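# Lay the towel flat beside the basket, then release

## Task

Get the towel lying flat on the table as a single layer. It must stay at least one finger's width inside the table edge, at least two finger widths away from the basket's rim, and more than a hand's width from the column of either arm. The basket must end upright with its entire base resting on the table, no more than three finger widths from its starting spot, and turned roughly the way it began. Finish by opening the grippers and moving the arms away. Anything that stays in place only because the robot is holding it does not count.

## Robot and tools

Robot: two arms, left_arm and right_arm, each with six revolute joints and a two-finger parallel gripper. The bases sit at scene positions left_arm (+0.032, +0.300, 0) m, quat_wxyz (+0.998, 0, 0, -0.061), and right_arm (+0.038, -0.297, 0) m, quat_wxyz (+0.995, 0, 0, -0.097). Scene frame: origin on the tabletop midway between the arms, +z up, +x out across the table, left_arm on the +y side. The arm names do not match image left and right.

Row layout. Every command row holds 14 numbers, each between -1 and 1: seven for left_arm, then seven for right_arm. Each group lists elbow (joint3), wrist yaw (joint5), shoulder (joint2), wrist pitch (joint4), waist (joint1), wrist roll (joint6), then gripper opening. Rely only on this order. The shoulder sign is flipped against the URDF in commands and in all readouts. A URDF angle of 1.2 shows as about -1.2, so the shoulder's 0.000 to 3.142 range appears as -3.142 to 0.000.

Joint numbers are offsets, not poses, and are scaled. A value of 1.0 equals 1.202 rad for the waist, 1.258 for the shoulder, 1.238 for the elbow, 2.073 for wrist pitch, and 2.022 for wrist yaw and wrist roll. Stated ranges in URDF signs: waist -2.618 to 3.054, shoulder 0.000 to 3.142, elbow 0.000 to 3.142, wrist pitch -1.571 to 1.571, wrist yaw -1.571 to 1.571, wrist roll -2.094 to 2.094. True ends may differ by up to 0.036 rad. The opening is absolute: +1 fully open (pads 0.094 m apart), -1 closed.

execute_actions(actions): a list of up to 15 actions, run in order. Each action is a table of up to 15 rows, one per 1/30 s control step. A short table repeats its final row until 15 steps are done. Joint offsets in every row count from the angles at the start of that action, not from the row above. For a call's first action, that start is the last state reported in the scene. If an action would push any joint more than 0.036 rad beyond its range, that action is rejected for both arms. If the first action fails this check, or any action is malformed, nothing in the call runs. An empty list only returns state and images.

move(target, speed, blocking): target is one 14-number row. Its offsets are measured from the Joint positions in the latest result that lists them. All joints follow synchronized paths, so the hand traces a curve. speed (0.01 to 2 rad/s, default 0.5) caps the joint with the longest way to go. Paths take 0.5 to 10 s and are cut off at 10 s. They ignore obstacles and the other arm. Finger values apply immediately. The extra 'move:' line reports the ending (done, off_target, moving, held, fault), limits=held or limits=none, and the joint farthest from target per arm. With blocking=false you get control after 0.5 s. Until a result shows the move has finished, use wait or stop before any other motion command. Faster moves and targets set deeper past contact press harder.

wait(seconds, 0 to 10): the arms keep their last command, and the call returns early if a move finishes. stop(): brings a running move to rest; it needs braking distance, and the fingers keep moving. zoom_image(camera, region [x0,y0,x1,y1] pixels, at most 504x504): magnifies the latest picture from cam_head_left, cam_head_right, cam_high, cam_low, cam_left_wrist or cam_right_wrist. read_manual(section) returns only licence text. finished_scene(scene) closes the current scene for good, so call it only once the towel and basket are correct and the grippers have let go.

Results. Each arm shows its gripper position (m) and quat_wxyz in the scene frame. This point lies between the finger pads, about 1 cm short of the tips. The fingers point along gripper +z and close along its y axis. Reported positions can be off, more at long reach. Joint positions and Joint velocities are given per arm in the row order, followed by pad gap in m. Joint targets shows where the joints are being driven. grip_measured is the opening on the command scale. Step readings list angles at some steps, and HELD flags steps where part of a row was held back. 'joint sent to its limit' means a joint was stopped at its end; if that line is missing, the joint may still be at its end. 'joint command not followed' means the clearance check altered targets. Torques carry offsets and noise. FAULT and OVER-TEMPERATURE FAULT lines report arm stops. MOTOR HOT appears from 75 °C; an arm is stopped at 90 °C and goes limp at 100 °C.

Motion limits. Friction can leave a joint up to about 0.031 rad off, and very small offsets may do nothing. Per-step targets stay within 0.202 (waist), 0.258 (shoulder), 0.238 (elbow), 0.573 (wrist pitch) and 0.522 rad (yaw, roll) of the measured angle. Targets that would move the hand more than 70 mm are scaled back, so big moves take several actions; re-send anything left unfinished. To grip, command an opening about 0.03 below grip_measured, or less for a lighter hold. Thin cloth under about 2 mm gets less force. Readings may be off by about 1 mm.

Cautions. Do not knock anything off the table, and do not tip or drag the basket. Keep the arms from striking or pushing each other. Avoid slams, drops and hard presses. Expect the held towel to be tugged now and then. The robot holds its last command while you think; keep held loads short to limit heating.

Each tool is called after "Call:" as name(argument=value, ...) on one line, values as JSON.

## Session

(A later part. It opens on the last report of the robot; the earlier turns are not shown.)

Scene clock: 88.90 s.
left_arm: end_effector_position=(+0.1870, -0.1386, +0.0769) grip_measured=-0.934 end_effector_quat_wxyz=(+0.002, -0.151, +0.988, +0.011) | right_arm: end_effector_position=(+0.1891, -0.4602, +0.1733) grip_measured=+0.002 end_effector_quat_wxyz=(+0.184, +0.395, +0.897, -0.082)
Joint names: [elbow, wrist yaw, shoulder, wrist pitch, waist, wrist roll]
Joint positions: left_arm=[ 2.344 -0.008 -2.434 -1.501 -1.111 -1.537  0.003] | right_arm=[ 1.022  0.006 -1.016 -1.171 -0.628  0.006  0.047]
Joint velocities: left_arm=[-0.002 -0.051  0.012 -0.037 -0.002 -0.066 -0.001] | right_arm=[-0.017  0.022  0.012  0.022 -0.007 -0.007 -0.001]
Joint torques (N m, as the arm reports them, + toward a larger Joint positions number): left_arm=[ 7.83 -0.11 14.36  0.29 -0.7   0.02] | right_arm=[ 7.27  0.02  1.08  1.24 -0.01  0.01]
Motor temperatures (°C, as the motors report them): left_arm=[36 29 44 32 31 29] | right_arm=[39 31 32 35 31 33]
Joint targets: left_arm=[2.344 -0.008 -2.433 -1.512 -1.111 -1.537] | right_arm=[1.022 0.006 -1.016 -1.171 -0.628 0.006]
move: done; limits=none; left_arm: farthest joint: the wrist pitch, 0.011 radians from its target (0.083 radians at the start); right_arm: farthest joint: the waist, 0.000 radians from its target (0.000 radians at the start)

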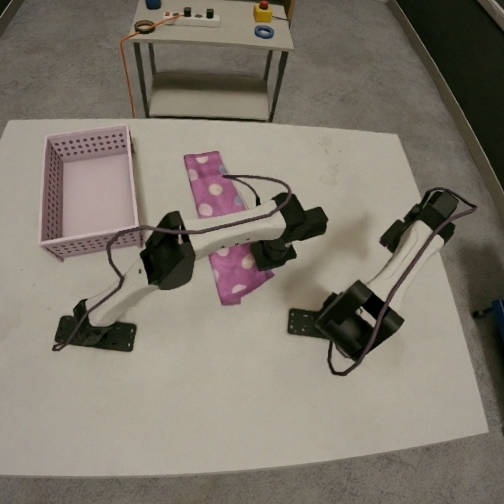

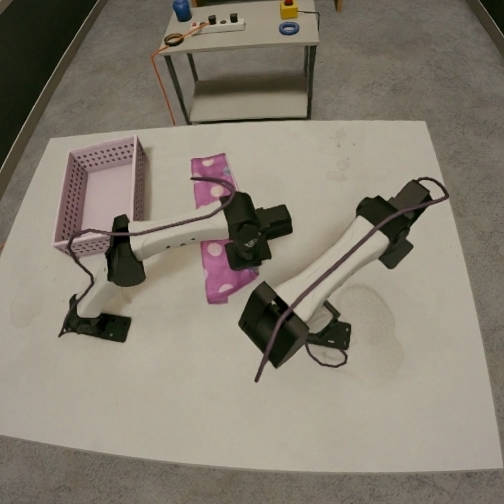

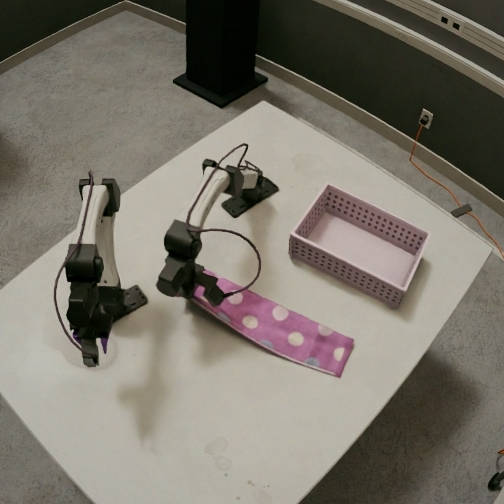

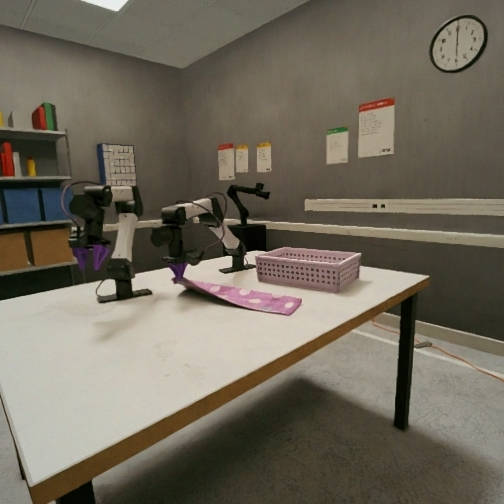

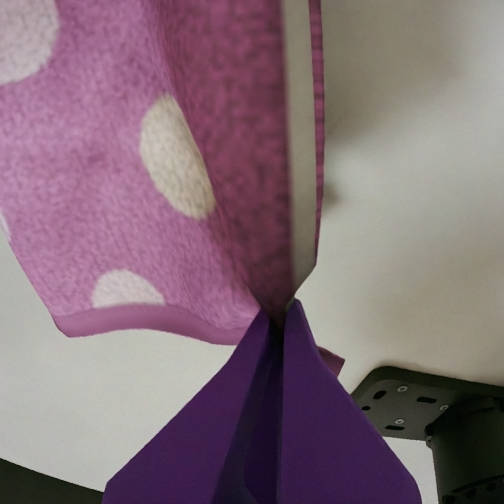

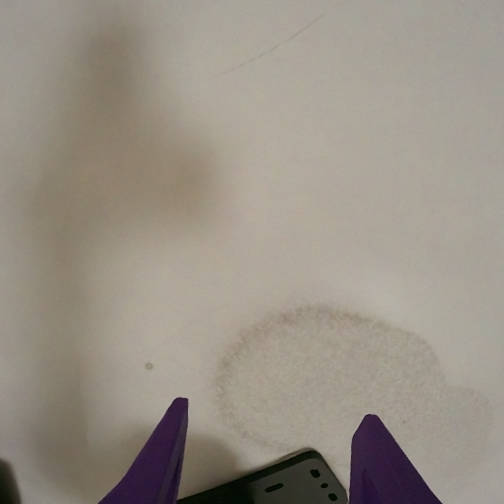

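Call:
move(target=[-0.71,0,0.57,0.085,-0.2,0,-1, 0.96,0,-1,-0.04,0.8,0,0], speed=0.5)

Scene clock: 98.83 s.
left_arm: end_effector_position=(+0.0668, -0.0118, +0.1294) grip_measured=-0.934 end_effector_quat_wxyz=(+0.004, -0.037, +0.999, -0.000) | right_arm: end_effector_position=(+0.5326, -0.2268, +0.1168) grip_measured=+0.002 end_effector_quat_wxyz=(+0.124, -0.067, +0.990, +0.006)
Joint names: [elbow, wrist yaw, shoulder, wrist pitch, waist, wrist roll]
Joint positions: left_arm=[ 1.49  -0.008 -1.727 -1.333 -1.341 -1.537  0.003] | right_arm=[ 2.183  0.006 -2.268 -1.237  0.336  0.006  0.047]
Joint velocities: left_arm=[-0.007  0.066 -0.002 -0.007 -0.002 -0.037 -0.001] | right_arm=[-0.002  0.051  0.022 -0.037  0.002  0.007 -0.   ]
Joint torques (N m, as the arm reports them, + toward a larger Joint positions number): left_arm=[ 5.92 -0.1   9.14  0.55 -1.46  0.02] | right_arm=[ 9.14  0.01 10.29  0.72 -0.12  0.  ]
Motor temperatures (°C, as the motors report them): left_arm=[37 29 47 32 31 29] | right_arm=[39 31 32 35 31 33]
Joint targets: left_arm=[1.465 -0.008 -1.717 -1.325 -1.351 -1.537] | right_arm=[2.211 0.006 -2.274 -1.254 0.333 0.006]
move: off_target (left_arm, right_arm); limits=none; left_arm: farthest joint: the elbow, 0.025 radians from its target (0.879 radians at the start); right_arm: farthest joint: the elbow, 0.027 radians from its target (1.189 radians at the start)

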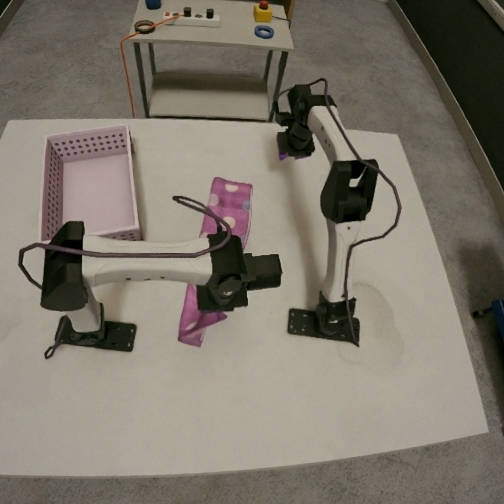

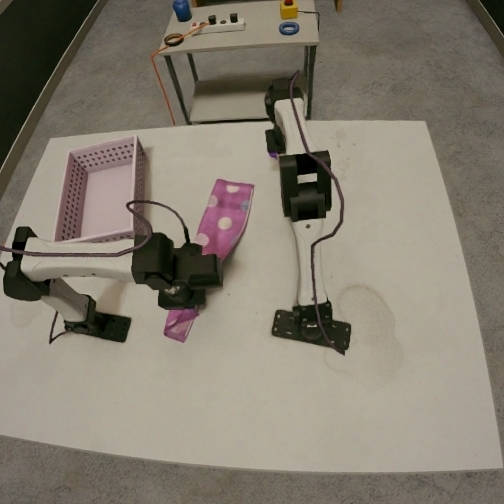

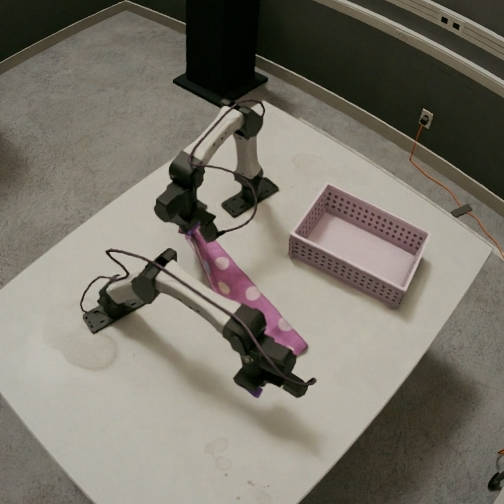

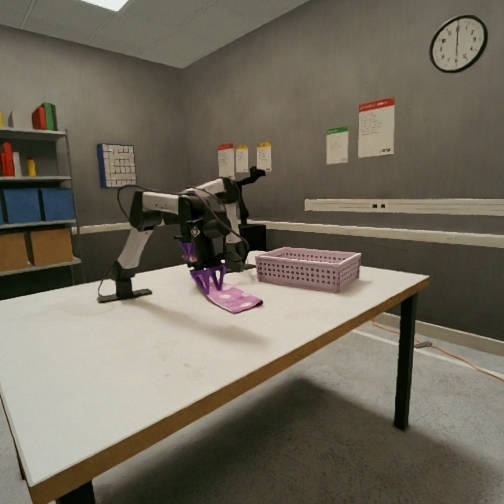

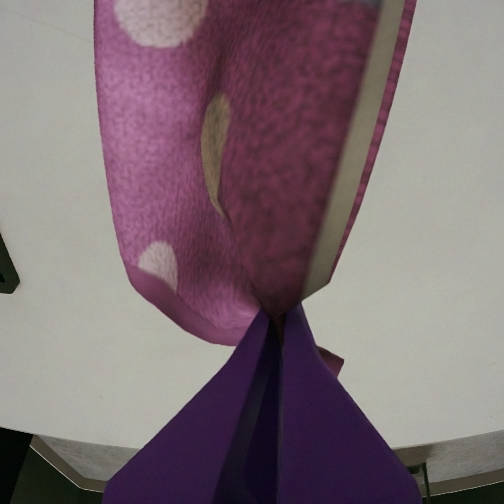

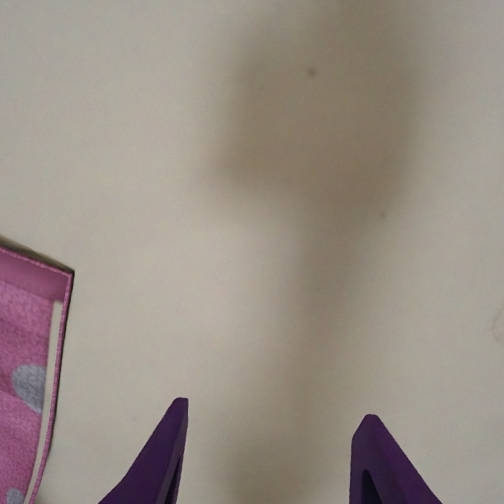

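Call:
move(target=[0,0,0,0,0,0,-1, -0.04,0,-0.088,-0.06,0.232,0.28,-0.2], speed=0.5)

Scene clock: 105.07 s.
left_arm: end_effector_position=(+0.0668, -0.0119, +0.1294) grip_measured=-0.934 end_effector_quat_wxyz=(+0.004, -0.037, +0.999, -0.000) | right_arm: end_effector_position=(+0.4620, -0.1093, +0.0586) grip_measured=-0.198 end_effector_quat_wxyz=(+0.006, +0.074, +0.997, -0.000)
Joint names: [elbow, wrist yaw, shoulder, wrist pitch, waist, wrist roll]
Joint positions: left_arm=[ 1.49  -0.008 -1.727 -1.333 -1.341 -1.537  0.003] | right_arm=[ 2.15   0.006 -2.366 -1.344  0.612  0.566  0.038]
Joint velocities: left_arm=[-0.007 -0.037  0.012  0.022  0.002  0.022 -0.001] | right_arm=[-0.027 -0.051  0.002 -0.051 -0.002 -0.051 -0.001]
Joint torques (N m, as the arm reports them, + toward a larger Joint positions number): left_arm=[ 7.87 -0.1   8.39  0.46 -0.7   0.02] | right_arm=[ 5.52  0.05 10.22  0.16  0.18  0.07]
Motor temperatures (°C, as the motors report them): left_arm=[37 29 47 32 31 29] | right_arm=[40 31 36 35 31 33]
Joint targets: left_arm=[1.490 -0.008 -1.727 -1.333 -1.341 -1.537] | right_arm=[2.134 0.006 -2.378 -1.362 0.614 0.572]
move: done; limits=none; left_arm: farthest joint: the waist, 0.000 radians from its target (0.000 radians at the start); right_arm: farthest joint: the wrist pitch, 0.017 radians from its target (0.124 radians at the start)

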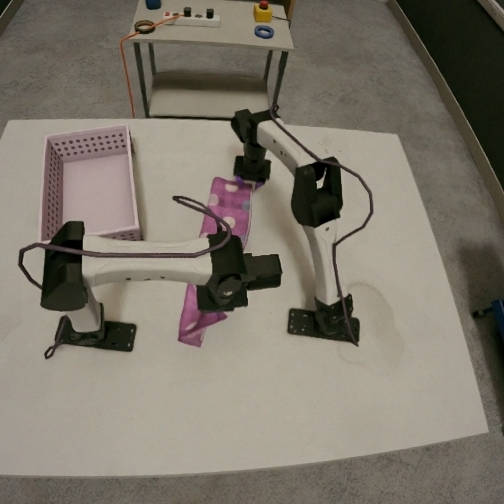

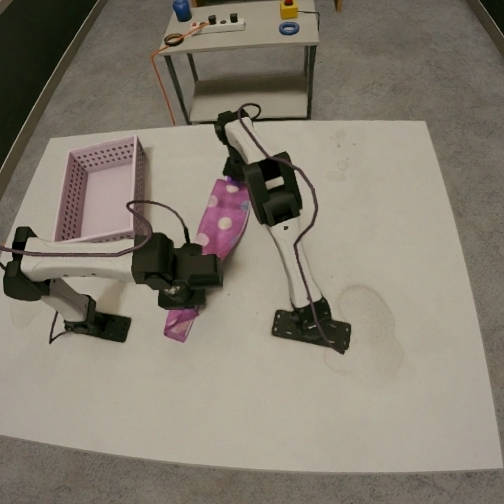

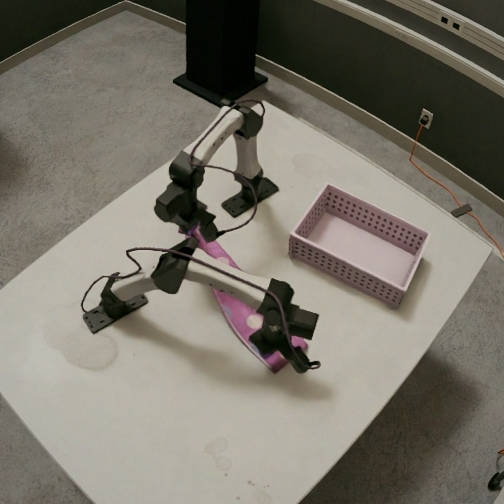

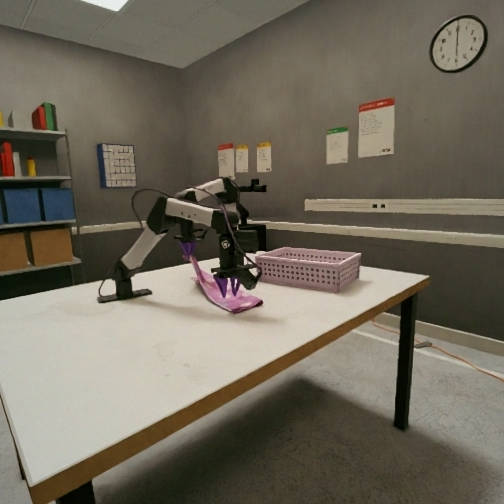

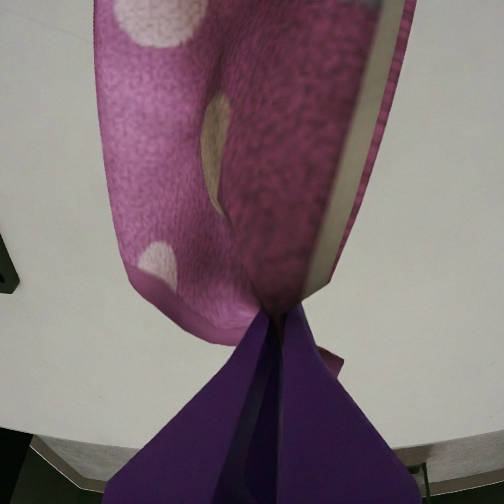

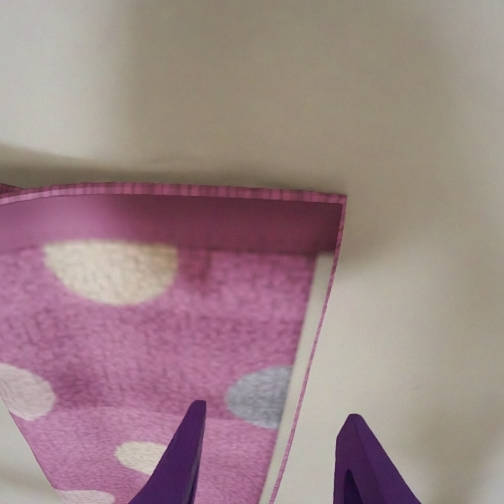

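Good; lower via shoulder.

Call:
move(target=[0,0,0,0,0,0,-1, -0.015,0,-0.095,0.055,0,0,-0.2], speed=0.1)

Scene clock: 109.00 s.
left_arm: end_effector_position=(+0.0668, -0.0119, +0.1294) grip_measured=-0.934 end_effector_quat_wxyz=(+0.004, -0.037, +0.999, -0.000) | right_arm: end_effector_position=(+0.4730, -0.1044, +0.0212) grip_measured=-0.198 end_effector_quat_wxyz=(+0.002, +0.074, +0.997, -0.002)
Joint names: [elbow, wrist yaw, shoulder, wrist pitch, waist, wrist roll]
Joint positions: left_arm=[ 1.49  -0.008 -1.727 -1.333 -1.341 -1.537  0.003] | right_arm=[ 2.15   0.006 -2.449 -1.27   0.612  0.566  0.038]
Joint velocities: left_arm=[-0.017  0.007  0.007 -0.051  0.002 -0.022 -0.   ] | right_arm=[-0.007  0.037 -0.007 -0.022 -0.002  0.007 -0.   ]
Joint torques (N m, as the arm reports them, + toward a larger Joint positions number): left_arm=[ 7.87 -0.11  8.41  0.47 -0.7   0.02] | right_arm=[ 5.33  0.06  9.09  0.78  0.01 -0.01]
Motor temperatures (°C, as the motors report them): left_arm=[37 29 46 32 31 29] | right_arm=[40 31 37 35 31 33]
Joint targets: left_arm=[1.490 -0.008 -1.727 -1.333 -1.341 -1.537] | right_arm=[2.131 0.006 -2.485 -1.231 0.612 0.565]
move: off_target (right_arm); limits=none; left_arm: farthest joint: the waist, 0.000 radians from its target (0.000 radians at the start); right_arm: farthest joint: the wrist pitch, 0.040 radians from its target (0.115 radians at the start)

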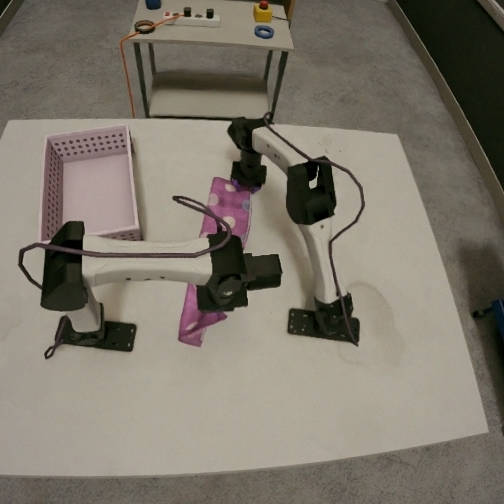

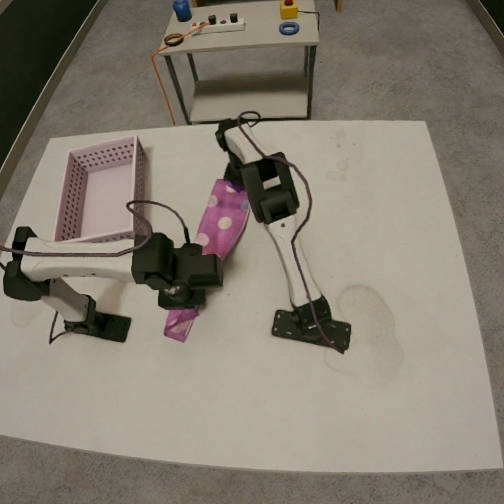

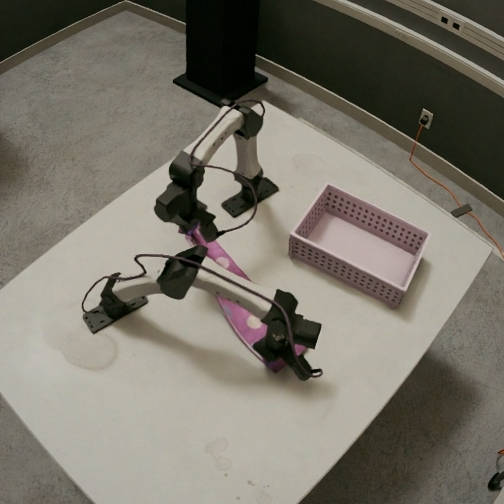

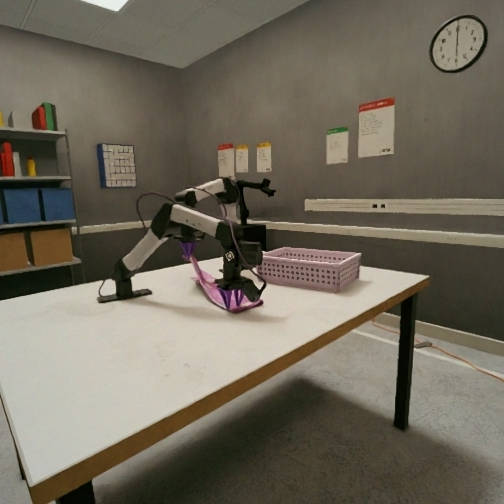

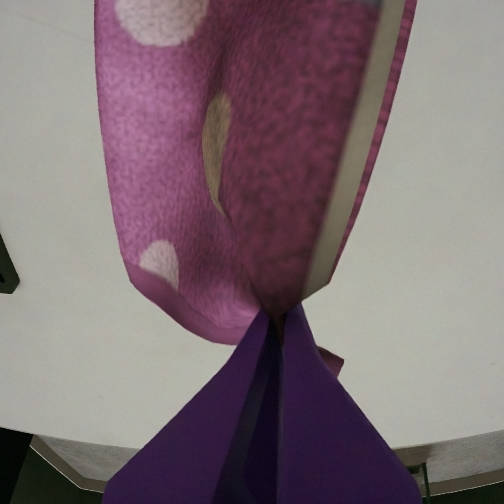

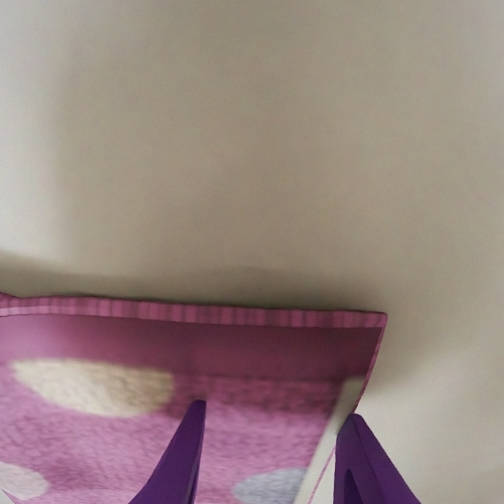

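Call:
execute_actions(actions=[[[0,0,0,0,0,0,-1,-0.015,0,-0.035,0,0,0,-0.3],[0,0,0,0,0,0,-1,-0.015,0,-0.035,0,0,0,-0.4],[0,0,0,0,0,0,-1,-0.015,0,-0.035,0,0,0,-0.5],[0,0,0,0,0,0,-1,-0.015,0,-0.035,0,0,0,-0.6]],[[0,0,0,0,0,0,-1,-0.015,0,-0.035,0,0,0,-0.7],[0,0,0,0,0,0,-1,-0.015,0,-0.035,0,0,0,-0.8],[0,0,0,0,0,0,-1,-0.015,0,-0.035,0,0,0,-0.9],[0,0,0,0,0,0,-1,-0.015,0,-0.035,0,0,0,-1]]])

Call:
move(target=[0,0,0,0,0,0,-1, 0,0,0.19,0,0,0,-1], speed=0.2)

Scene clock: 120.17 s.
left_arm: end_effector_position=(+0.0668, -0.0119, +0.1294) grip_measured=-0.934 end_effector_quat_wxyz=(+0.004, -0.037, +0.999, -0.000) | right_arm: end_effector_position=(+0.4723, -0.1023, +0.0203) grip_measured=-0.987 end_effector_quat_wxyz=(-0.001, +0.074, +0.997, +0.003)
Joint names: [elbow, wrist yaw, shoulder, wrist pitch, waist, wrist roll]
Joint positions: left_arm=[ 1.49  -0.008 -1.727 -1.333 -1.341 -1.537  0.003] | right_arm=[ 2.15  -0.007 -2.451 -1.269  0.612  0.566  0.001]
Joint velocities: left_arm=[ 0.017  0.007 -0.012  0.022  0.002  0.007 -0.001] | right_arm=[-0.012 -0.007 -0.017  0.007  0.012 -0.051  0.001]
Joint torques (N m, as the arm reports them, + toward a larger Joint positions number): left_arm=[ 7.87 -0.1   8.41  0.47 -0.7   0.02] | right_arm=[5.33 0.11 8.6  0.33 0.1  0.  ]
Motor temperatures (°C, as the motors report them): left_arm=[37 29 45 32 30 29] | right_arm=[39 31 40 34 31 33]
Joint targets: left_arm=[1.490 -0.008 -1.727 -1.333 -1.341 -1.537] | right_arm=[2.131 -0.002 -2.495 -1.270 0.612 0.566]
Step readings (joint positions; steps 1 to 15: 1st action; 16 to 30: 2nd action):
0: left_arm=[1.490 -0.008 -1.727 -1.333 -1.341 -1.537] | right_arm=[2.150 0.006 -2.449 -1.270 0.612 0.566]
1: left_arm=[1.490 -0.008 -1.727 -1.333 -1.341 -1.537] | right_arm=[2.150 0.005 -2.449 -1.270 0.612 0.566]
2: left_arm=[1.490 -0.008 -1.727 -1.333 -1.341 -1.537] | right_arm=[2.150 0.003 -2.449 -1.270 0.612 0.566]
4: left_arm=[1.490 -0.008 -1.727 -1.333 -1.341 -1.537] | right_arm=[2.150 0.001 -2.450 -1.270 0.612 0.566]
8: left_arm=[1.490 -0.008 -1.727 -1.333 -1.341 -1.537] | right_arm=[2.150 -0.002 -2.451 -1.270 0.612 0.566]
15: left_arm=[1.490 -0.008 -1.727 -1.333 -1.341 -1.537] | right_arm=[2.150 -0.002 -2.451 -1.270 0.612 0.566]
16: left_arm=[1.490 -0.008 -1.727 -1.333 -1.341 -1.537] | right_arm=[2.150 -0.004 -2.451 -1.270 0.612 0.566]
17: left_arm=[1.490 -0.008 -1.727 -1.333 -1.341 -1.537] | right_arm=[2.150 -0.006 -2.451 -1.269 0.612 0.566]
19: left_arm=[1.490 -0.008 -1.727 -1.333 -1.341 -1.537] | right_arm=[2.150 -0.007 -2.451 -1.269 0.612 0.566]
23: left_arm=[1.490 -0.008 -1.727 -1.333 -1.341 -1.537] | right_arm=[2.150 -0.007 -2.451 -1.269 0.612 0.566]
30: Joint positions above

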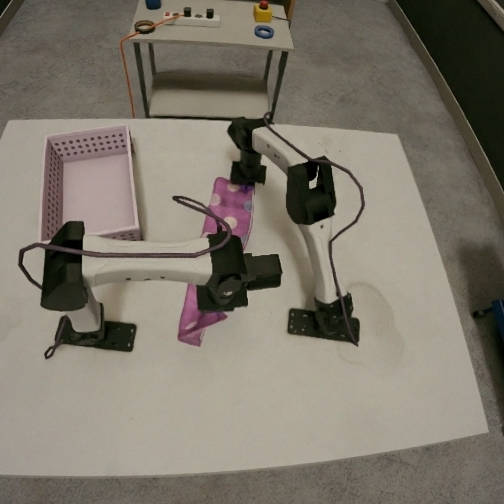

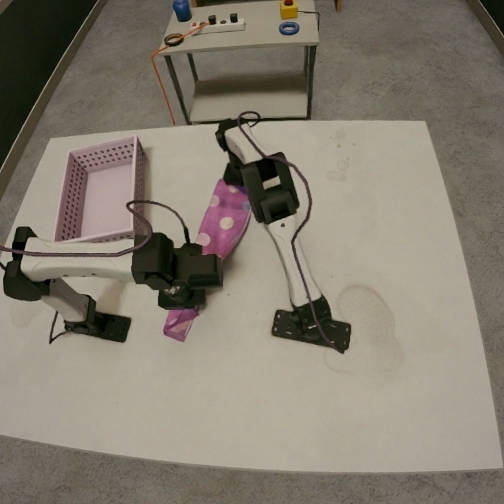

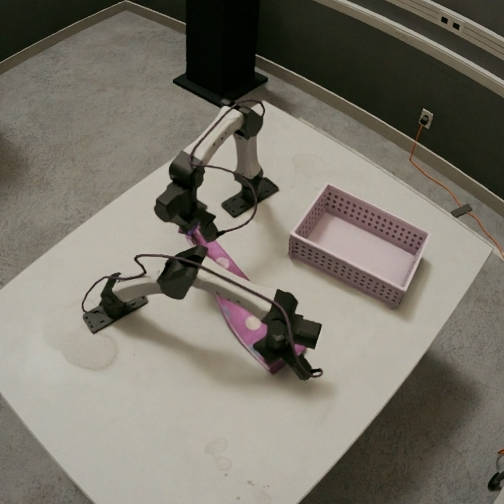

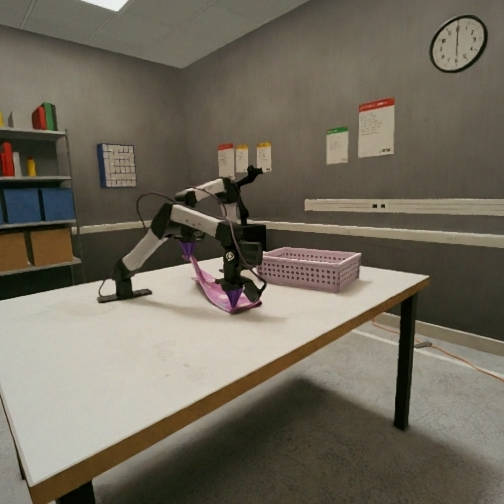

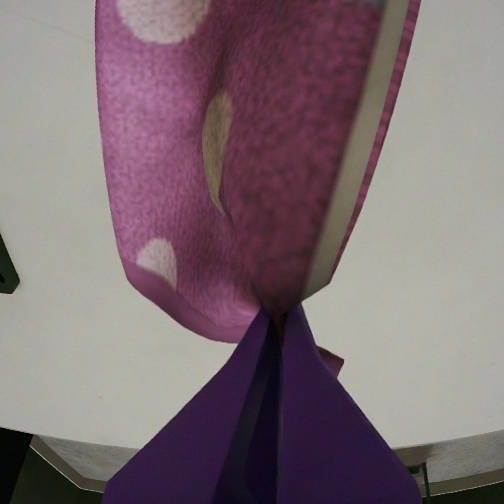

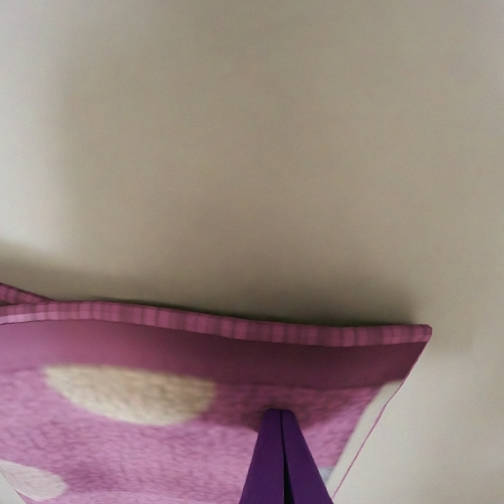

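Scene clock: 121.77 s.
left_arm: end_effector_position=(+0.0668, -0.0119, +0.1294) grip_measured=-0.934 end_effector_quat_wxyz=(+0.004, -0.037, +0.999, -0.000) | right_arm: end_effector_position=(+0.4808, -0.0986, +0.1238) grip_measured=-0.987 end_effector_quat_wxyz=(+0.097, +0.073, +0.991, +0.056)
Joint names: [elbow, wrist yaw, shoulder, wrist pitch, waist, wrist roll]
Joint positions: left_arm=[ 1.49  -0.008 -1.727 -1.333 -1.341 -1.537  0.003] | right_arm=[ 2.15  -0.007 -2.227 -1.269  0.612  0.566  0.001]
Joint velocities: left_arm=[-0.017  0.007  0.002  0.037  0.007  0.007 -0.   ] | right_arm=[-0.002 -0.007  0.017  0.051  0.002  0.022  0.   ]
Joint torques (N m, as the arm reports them, + toward a larger Joint positions number): left_arm=[ 7.87 -0.1   8.41  0.47 -0.7   0.02] | right_arm=[ 7.07  0.05 11.39  0.85  0.01 -0.01]
Motor temperatures (°C, as the motors report them): left_arm=[37 29 45 32 30 29] | right_arm=[39 31 41 34 31 33]
Joint targets: left_arm=[1.490 -0.008 -1.727 -1.333 -1.341 -1.537] | right_arm=[2.150 -0.007 -2.212 -1.269 0.612 0.566]
move: done; limits=none; left_arm: farthest joint: the waist, 0.000 radians from its target (0.000 radians at the start); right_arm: farthest joint: the shoulder, 0.015 radians from its target (0.239 radians at the start)

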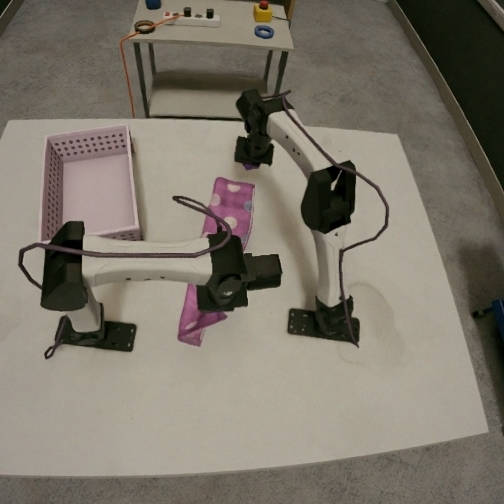

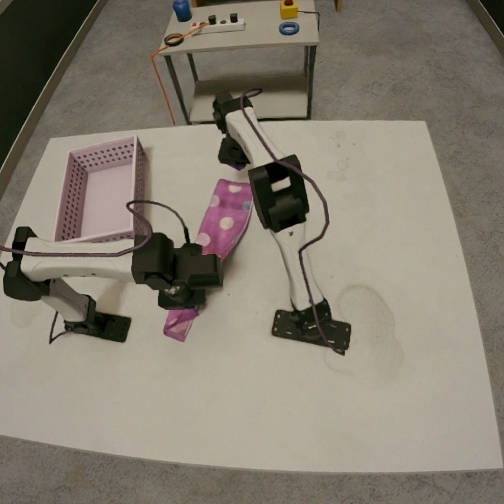

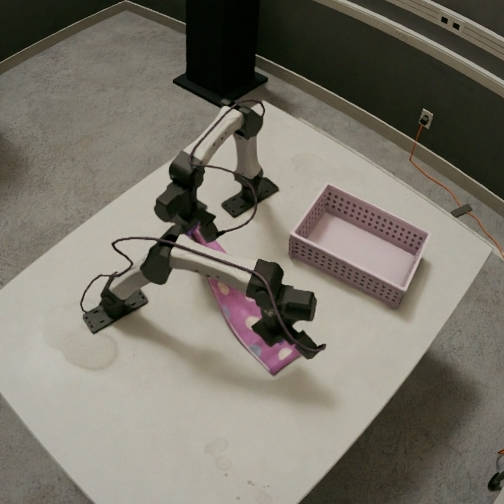

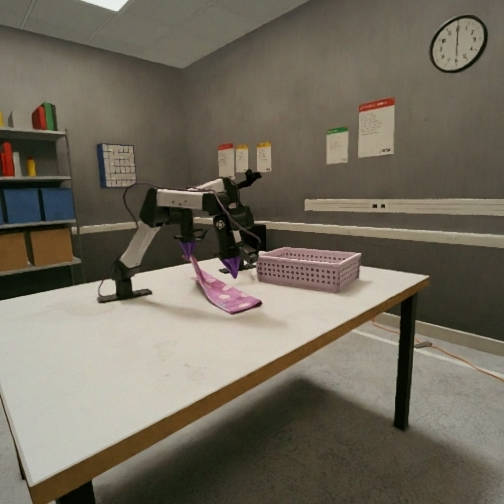

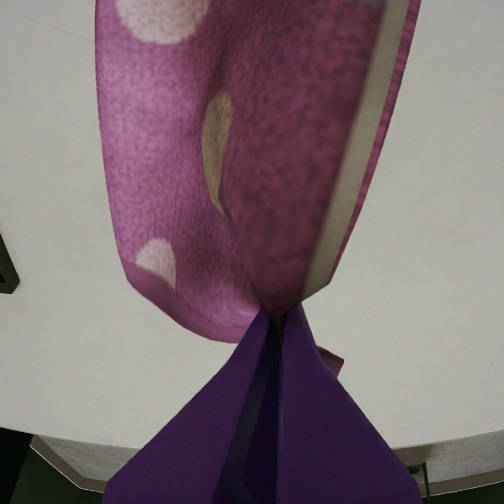

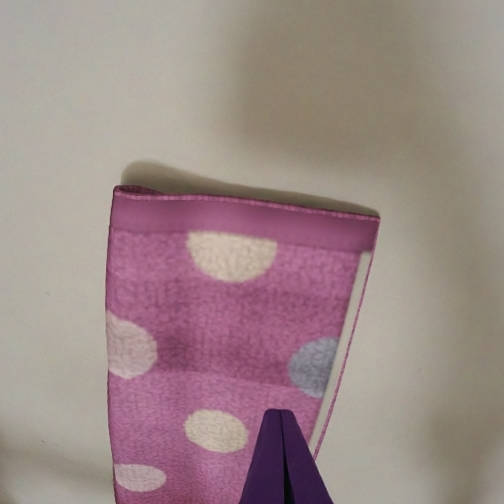

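Call:
move(target=[0,0,0,0,0,0,-1, 0,-0.08,-0.13,-0.03,-0.09,0,-0.1], speed=0.2)

Call:
move(target=[0,0,0,0,0,0,-1, -0.015,0,-0.085,0,0,0,-0.1], speed=0.1)

Scene clock: 128.27 s.
left_arm: end_effector_position=(+0.0668, -0.0119, +0.1294) grip_measured=-0.934 end_effector_quat_wxyz=(+0.004, -0.037, +0.999, -0.000) | right_arm: end_effector_position=(+0.4761, -0.1240, +0.0538) grip_measured=-0.102 end_effector_quat_wxyz=(-0.023, +0.123, +0.989, +0.077)
Joint names: [elbow, wrist yaw, shoulder, wrist pitch, waist, wrist roll]
Joint positions: left_arm=[ 1.49  -0.008 -1.727 -1.333 -1.341 -1.537  0.003] | right_arm=[ 2.15  -0.159 -2.382 -1.313  0.511  0.566  0.042]
Joint velocities: left_arm=[-0.012  0.022  0.007 -0.007 -0.017  0.022 -0.   ] | right_arm=[ 0.007 -0.022  0.002  0.037  0.002  0.051  0.001]
Joint torques (N m, as the arm reports them, + toward a larger Joint positions number): left_arm=[ 7.86 -0.1   8.4   0.47 -0.71  0.02] | right_arm=[ 6.71 -0.12 10.58  0.2  -0.47 -0.01]
Motor temperatures (°C, as the motors report them): left_arm=[38 29 45 32 30 29] | right_arm=[39 31 44 34 31 33]
Joint targets: left_arm=[1.490 -0.008 -1.727 -1.333 -1.341 -1.537] | right_arm=[2.150 -0.168 -2.391 -1.331 0.504 0.566]
move: done; limits=none; left_arm: farthest joint: the waist, 0.000 radians from its target (0.000 radians at the start); right_arm: farthest joint: the wrist pitch, 0.018 radians from its target (0.062 radians at the start)

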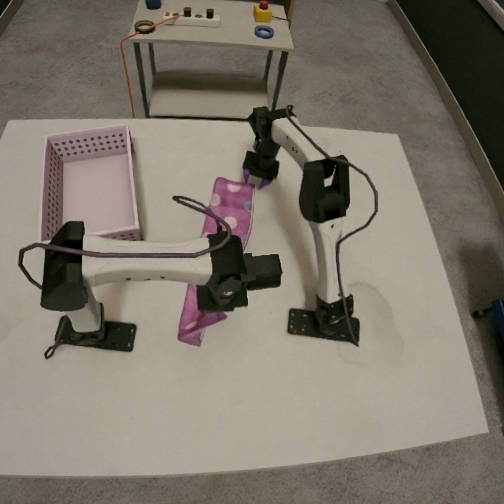

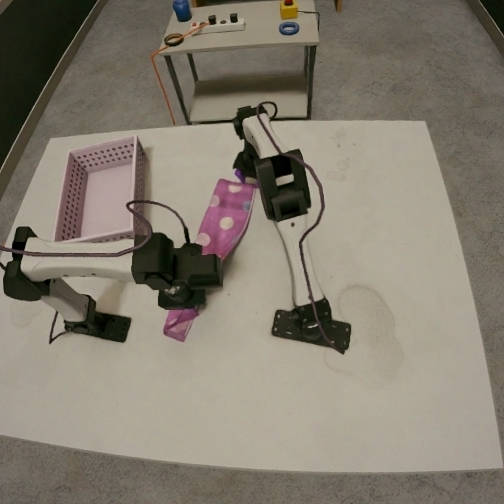

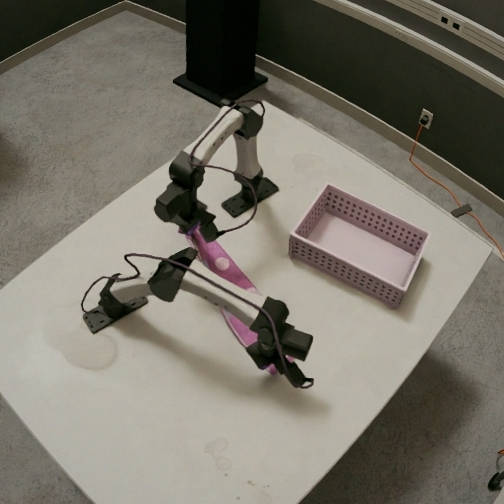

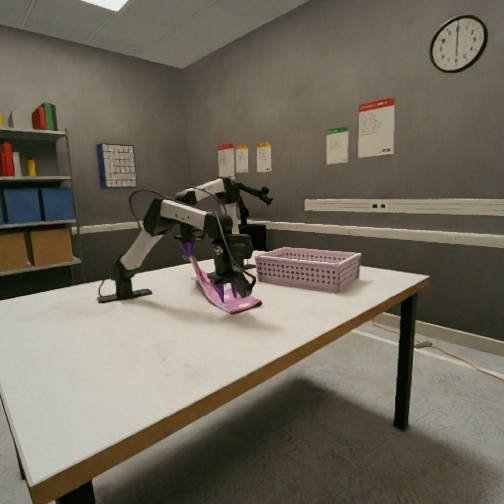

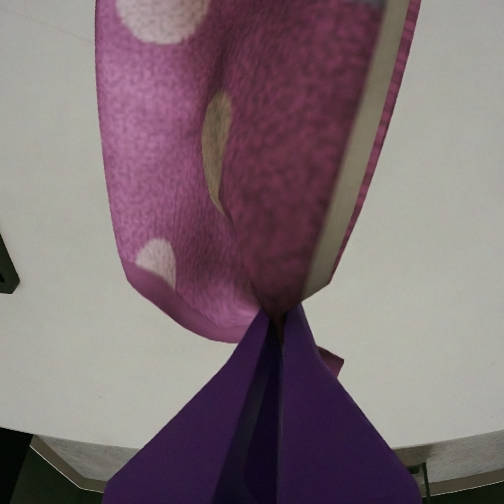

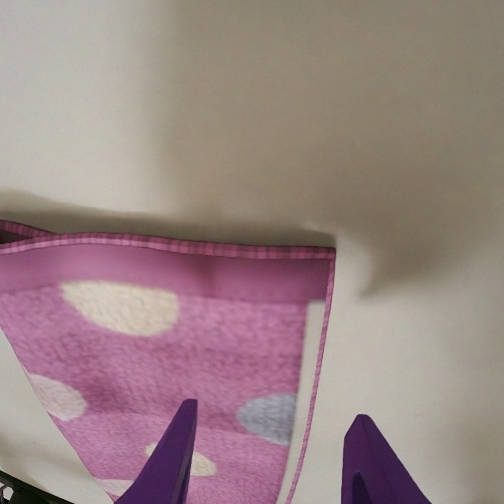

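Scene clock: 129.57 s.
left_arm: end_effector_position=(+0.0668, -0.0119, +0.1294) grip_measured=-0.934 end_effector_quat_wxyz=(+0.004, -0.037, +0.999, -0.000) | right_arm: end_effector_position=(+0.4703, -0.1257, +0.0189) grip_measured=-0.102 end_effector_quat_wxyz=(-0.058, +0.126, +0.988, +0.061)
Joint names: [elbow, wrist yaw, shoulder, wrist pitch, waist, wrist roll]
Joint positions: left_arm=[ 1.49  -0.008 -1.727 -1.333 -1.341 -1.537  0.003] | right_arm=[ 2.15  -0.161 -2.46  -1.313  0.511  0.566  0.042]
Joint velocities: left_arm=[-0.002  0.037  0.007  0.037 -0.002 -0.022 -0.001] | right_arm=[-0.002  0.007 -0.007 -0.066 -0.002 -0.007  0.001]
Joint torques (N m, as the arm reports them, + toward a larger Joint positions number): left_arm=[ 7.88 -0.1   8.4   0.46 -0.71  0.02] | right_arm=[ 5.17 -0.03  9.54  0.22  0.02 -0.01]
Motor temperatures (°C, as the motors report them): left_arm=[38 29 45 32 30 29] | right_arm=[39 31 44 34 31 33]
Joint targets: left_arm=[1.490 -0.008 -1.727 -1.333 -1.341 -1.537] | right_arm=[2.131 -0.160 -2.489 -1.313 0.511 0.566]
move: off_target (right_arm); limits=none; left_arm: farthest joint: the waist, 0.000 radians from its target (0.000 radians at the start); right_arm: farthest joint: the shoulder, 0.029 radians from its target (0.107 radians at the start)

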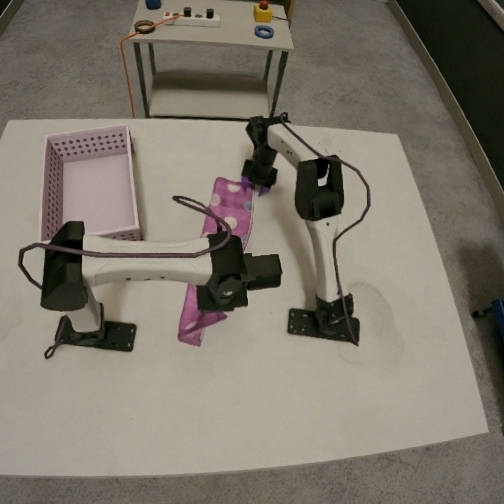

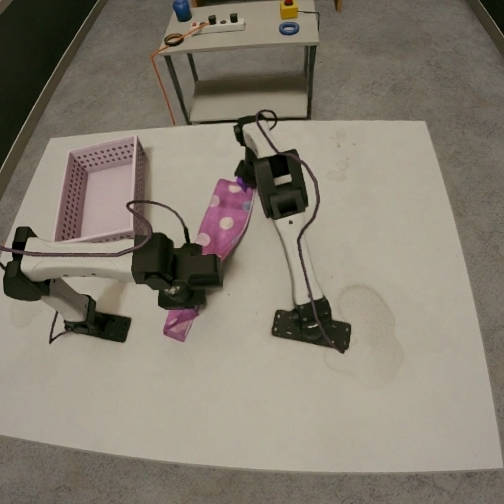

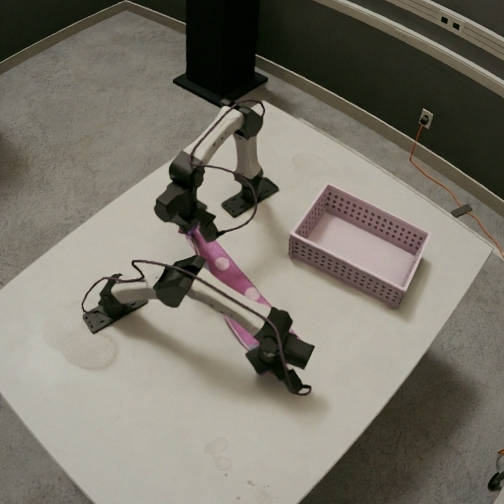

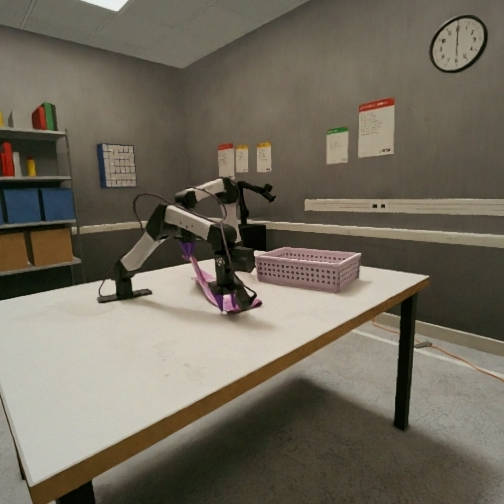

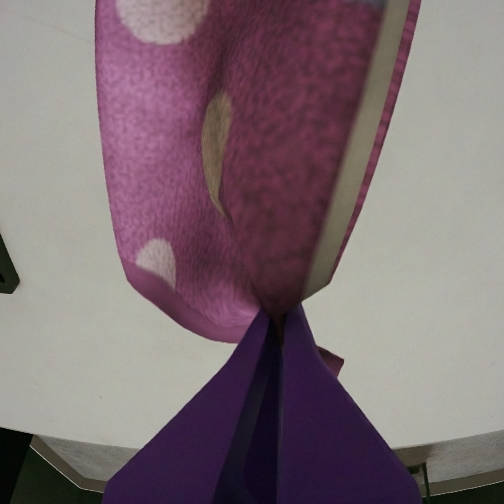

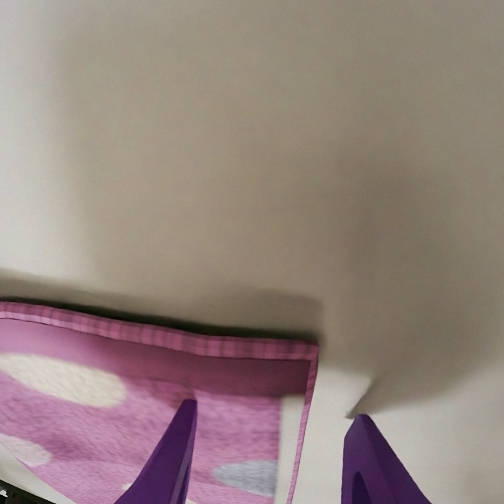

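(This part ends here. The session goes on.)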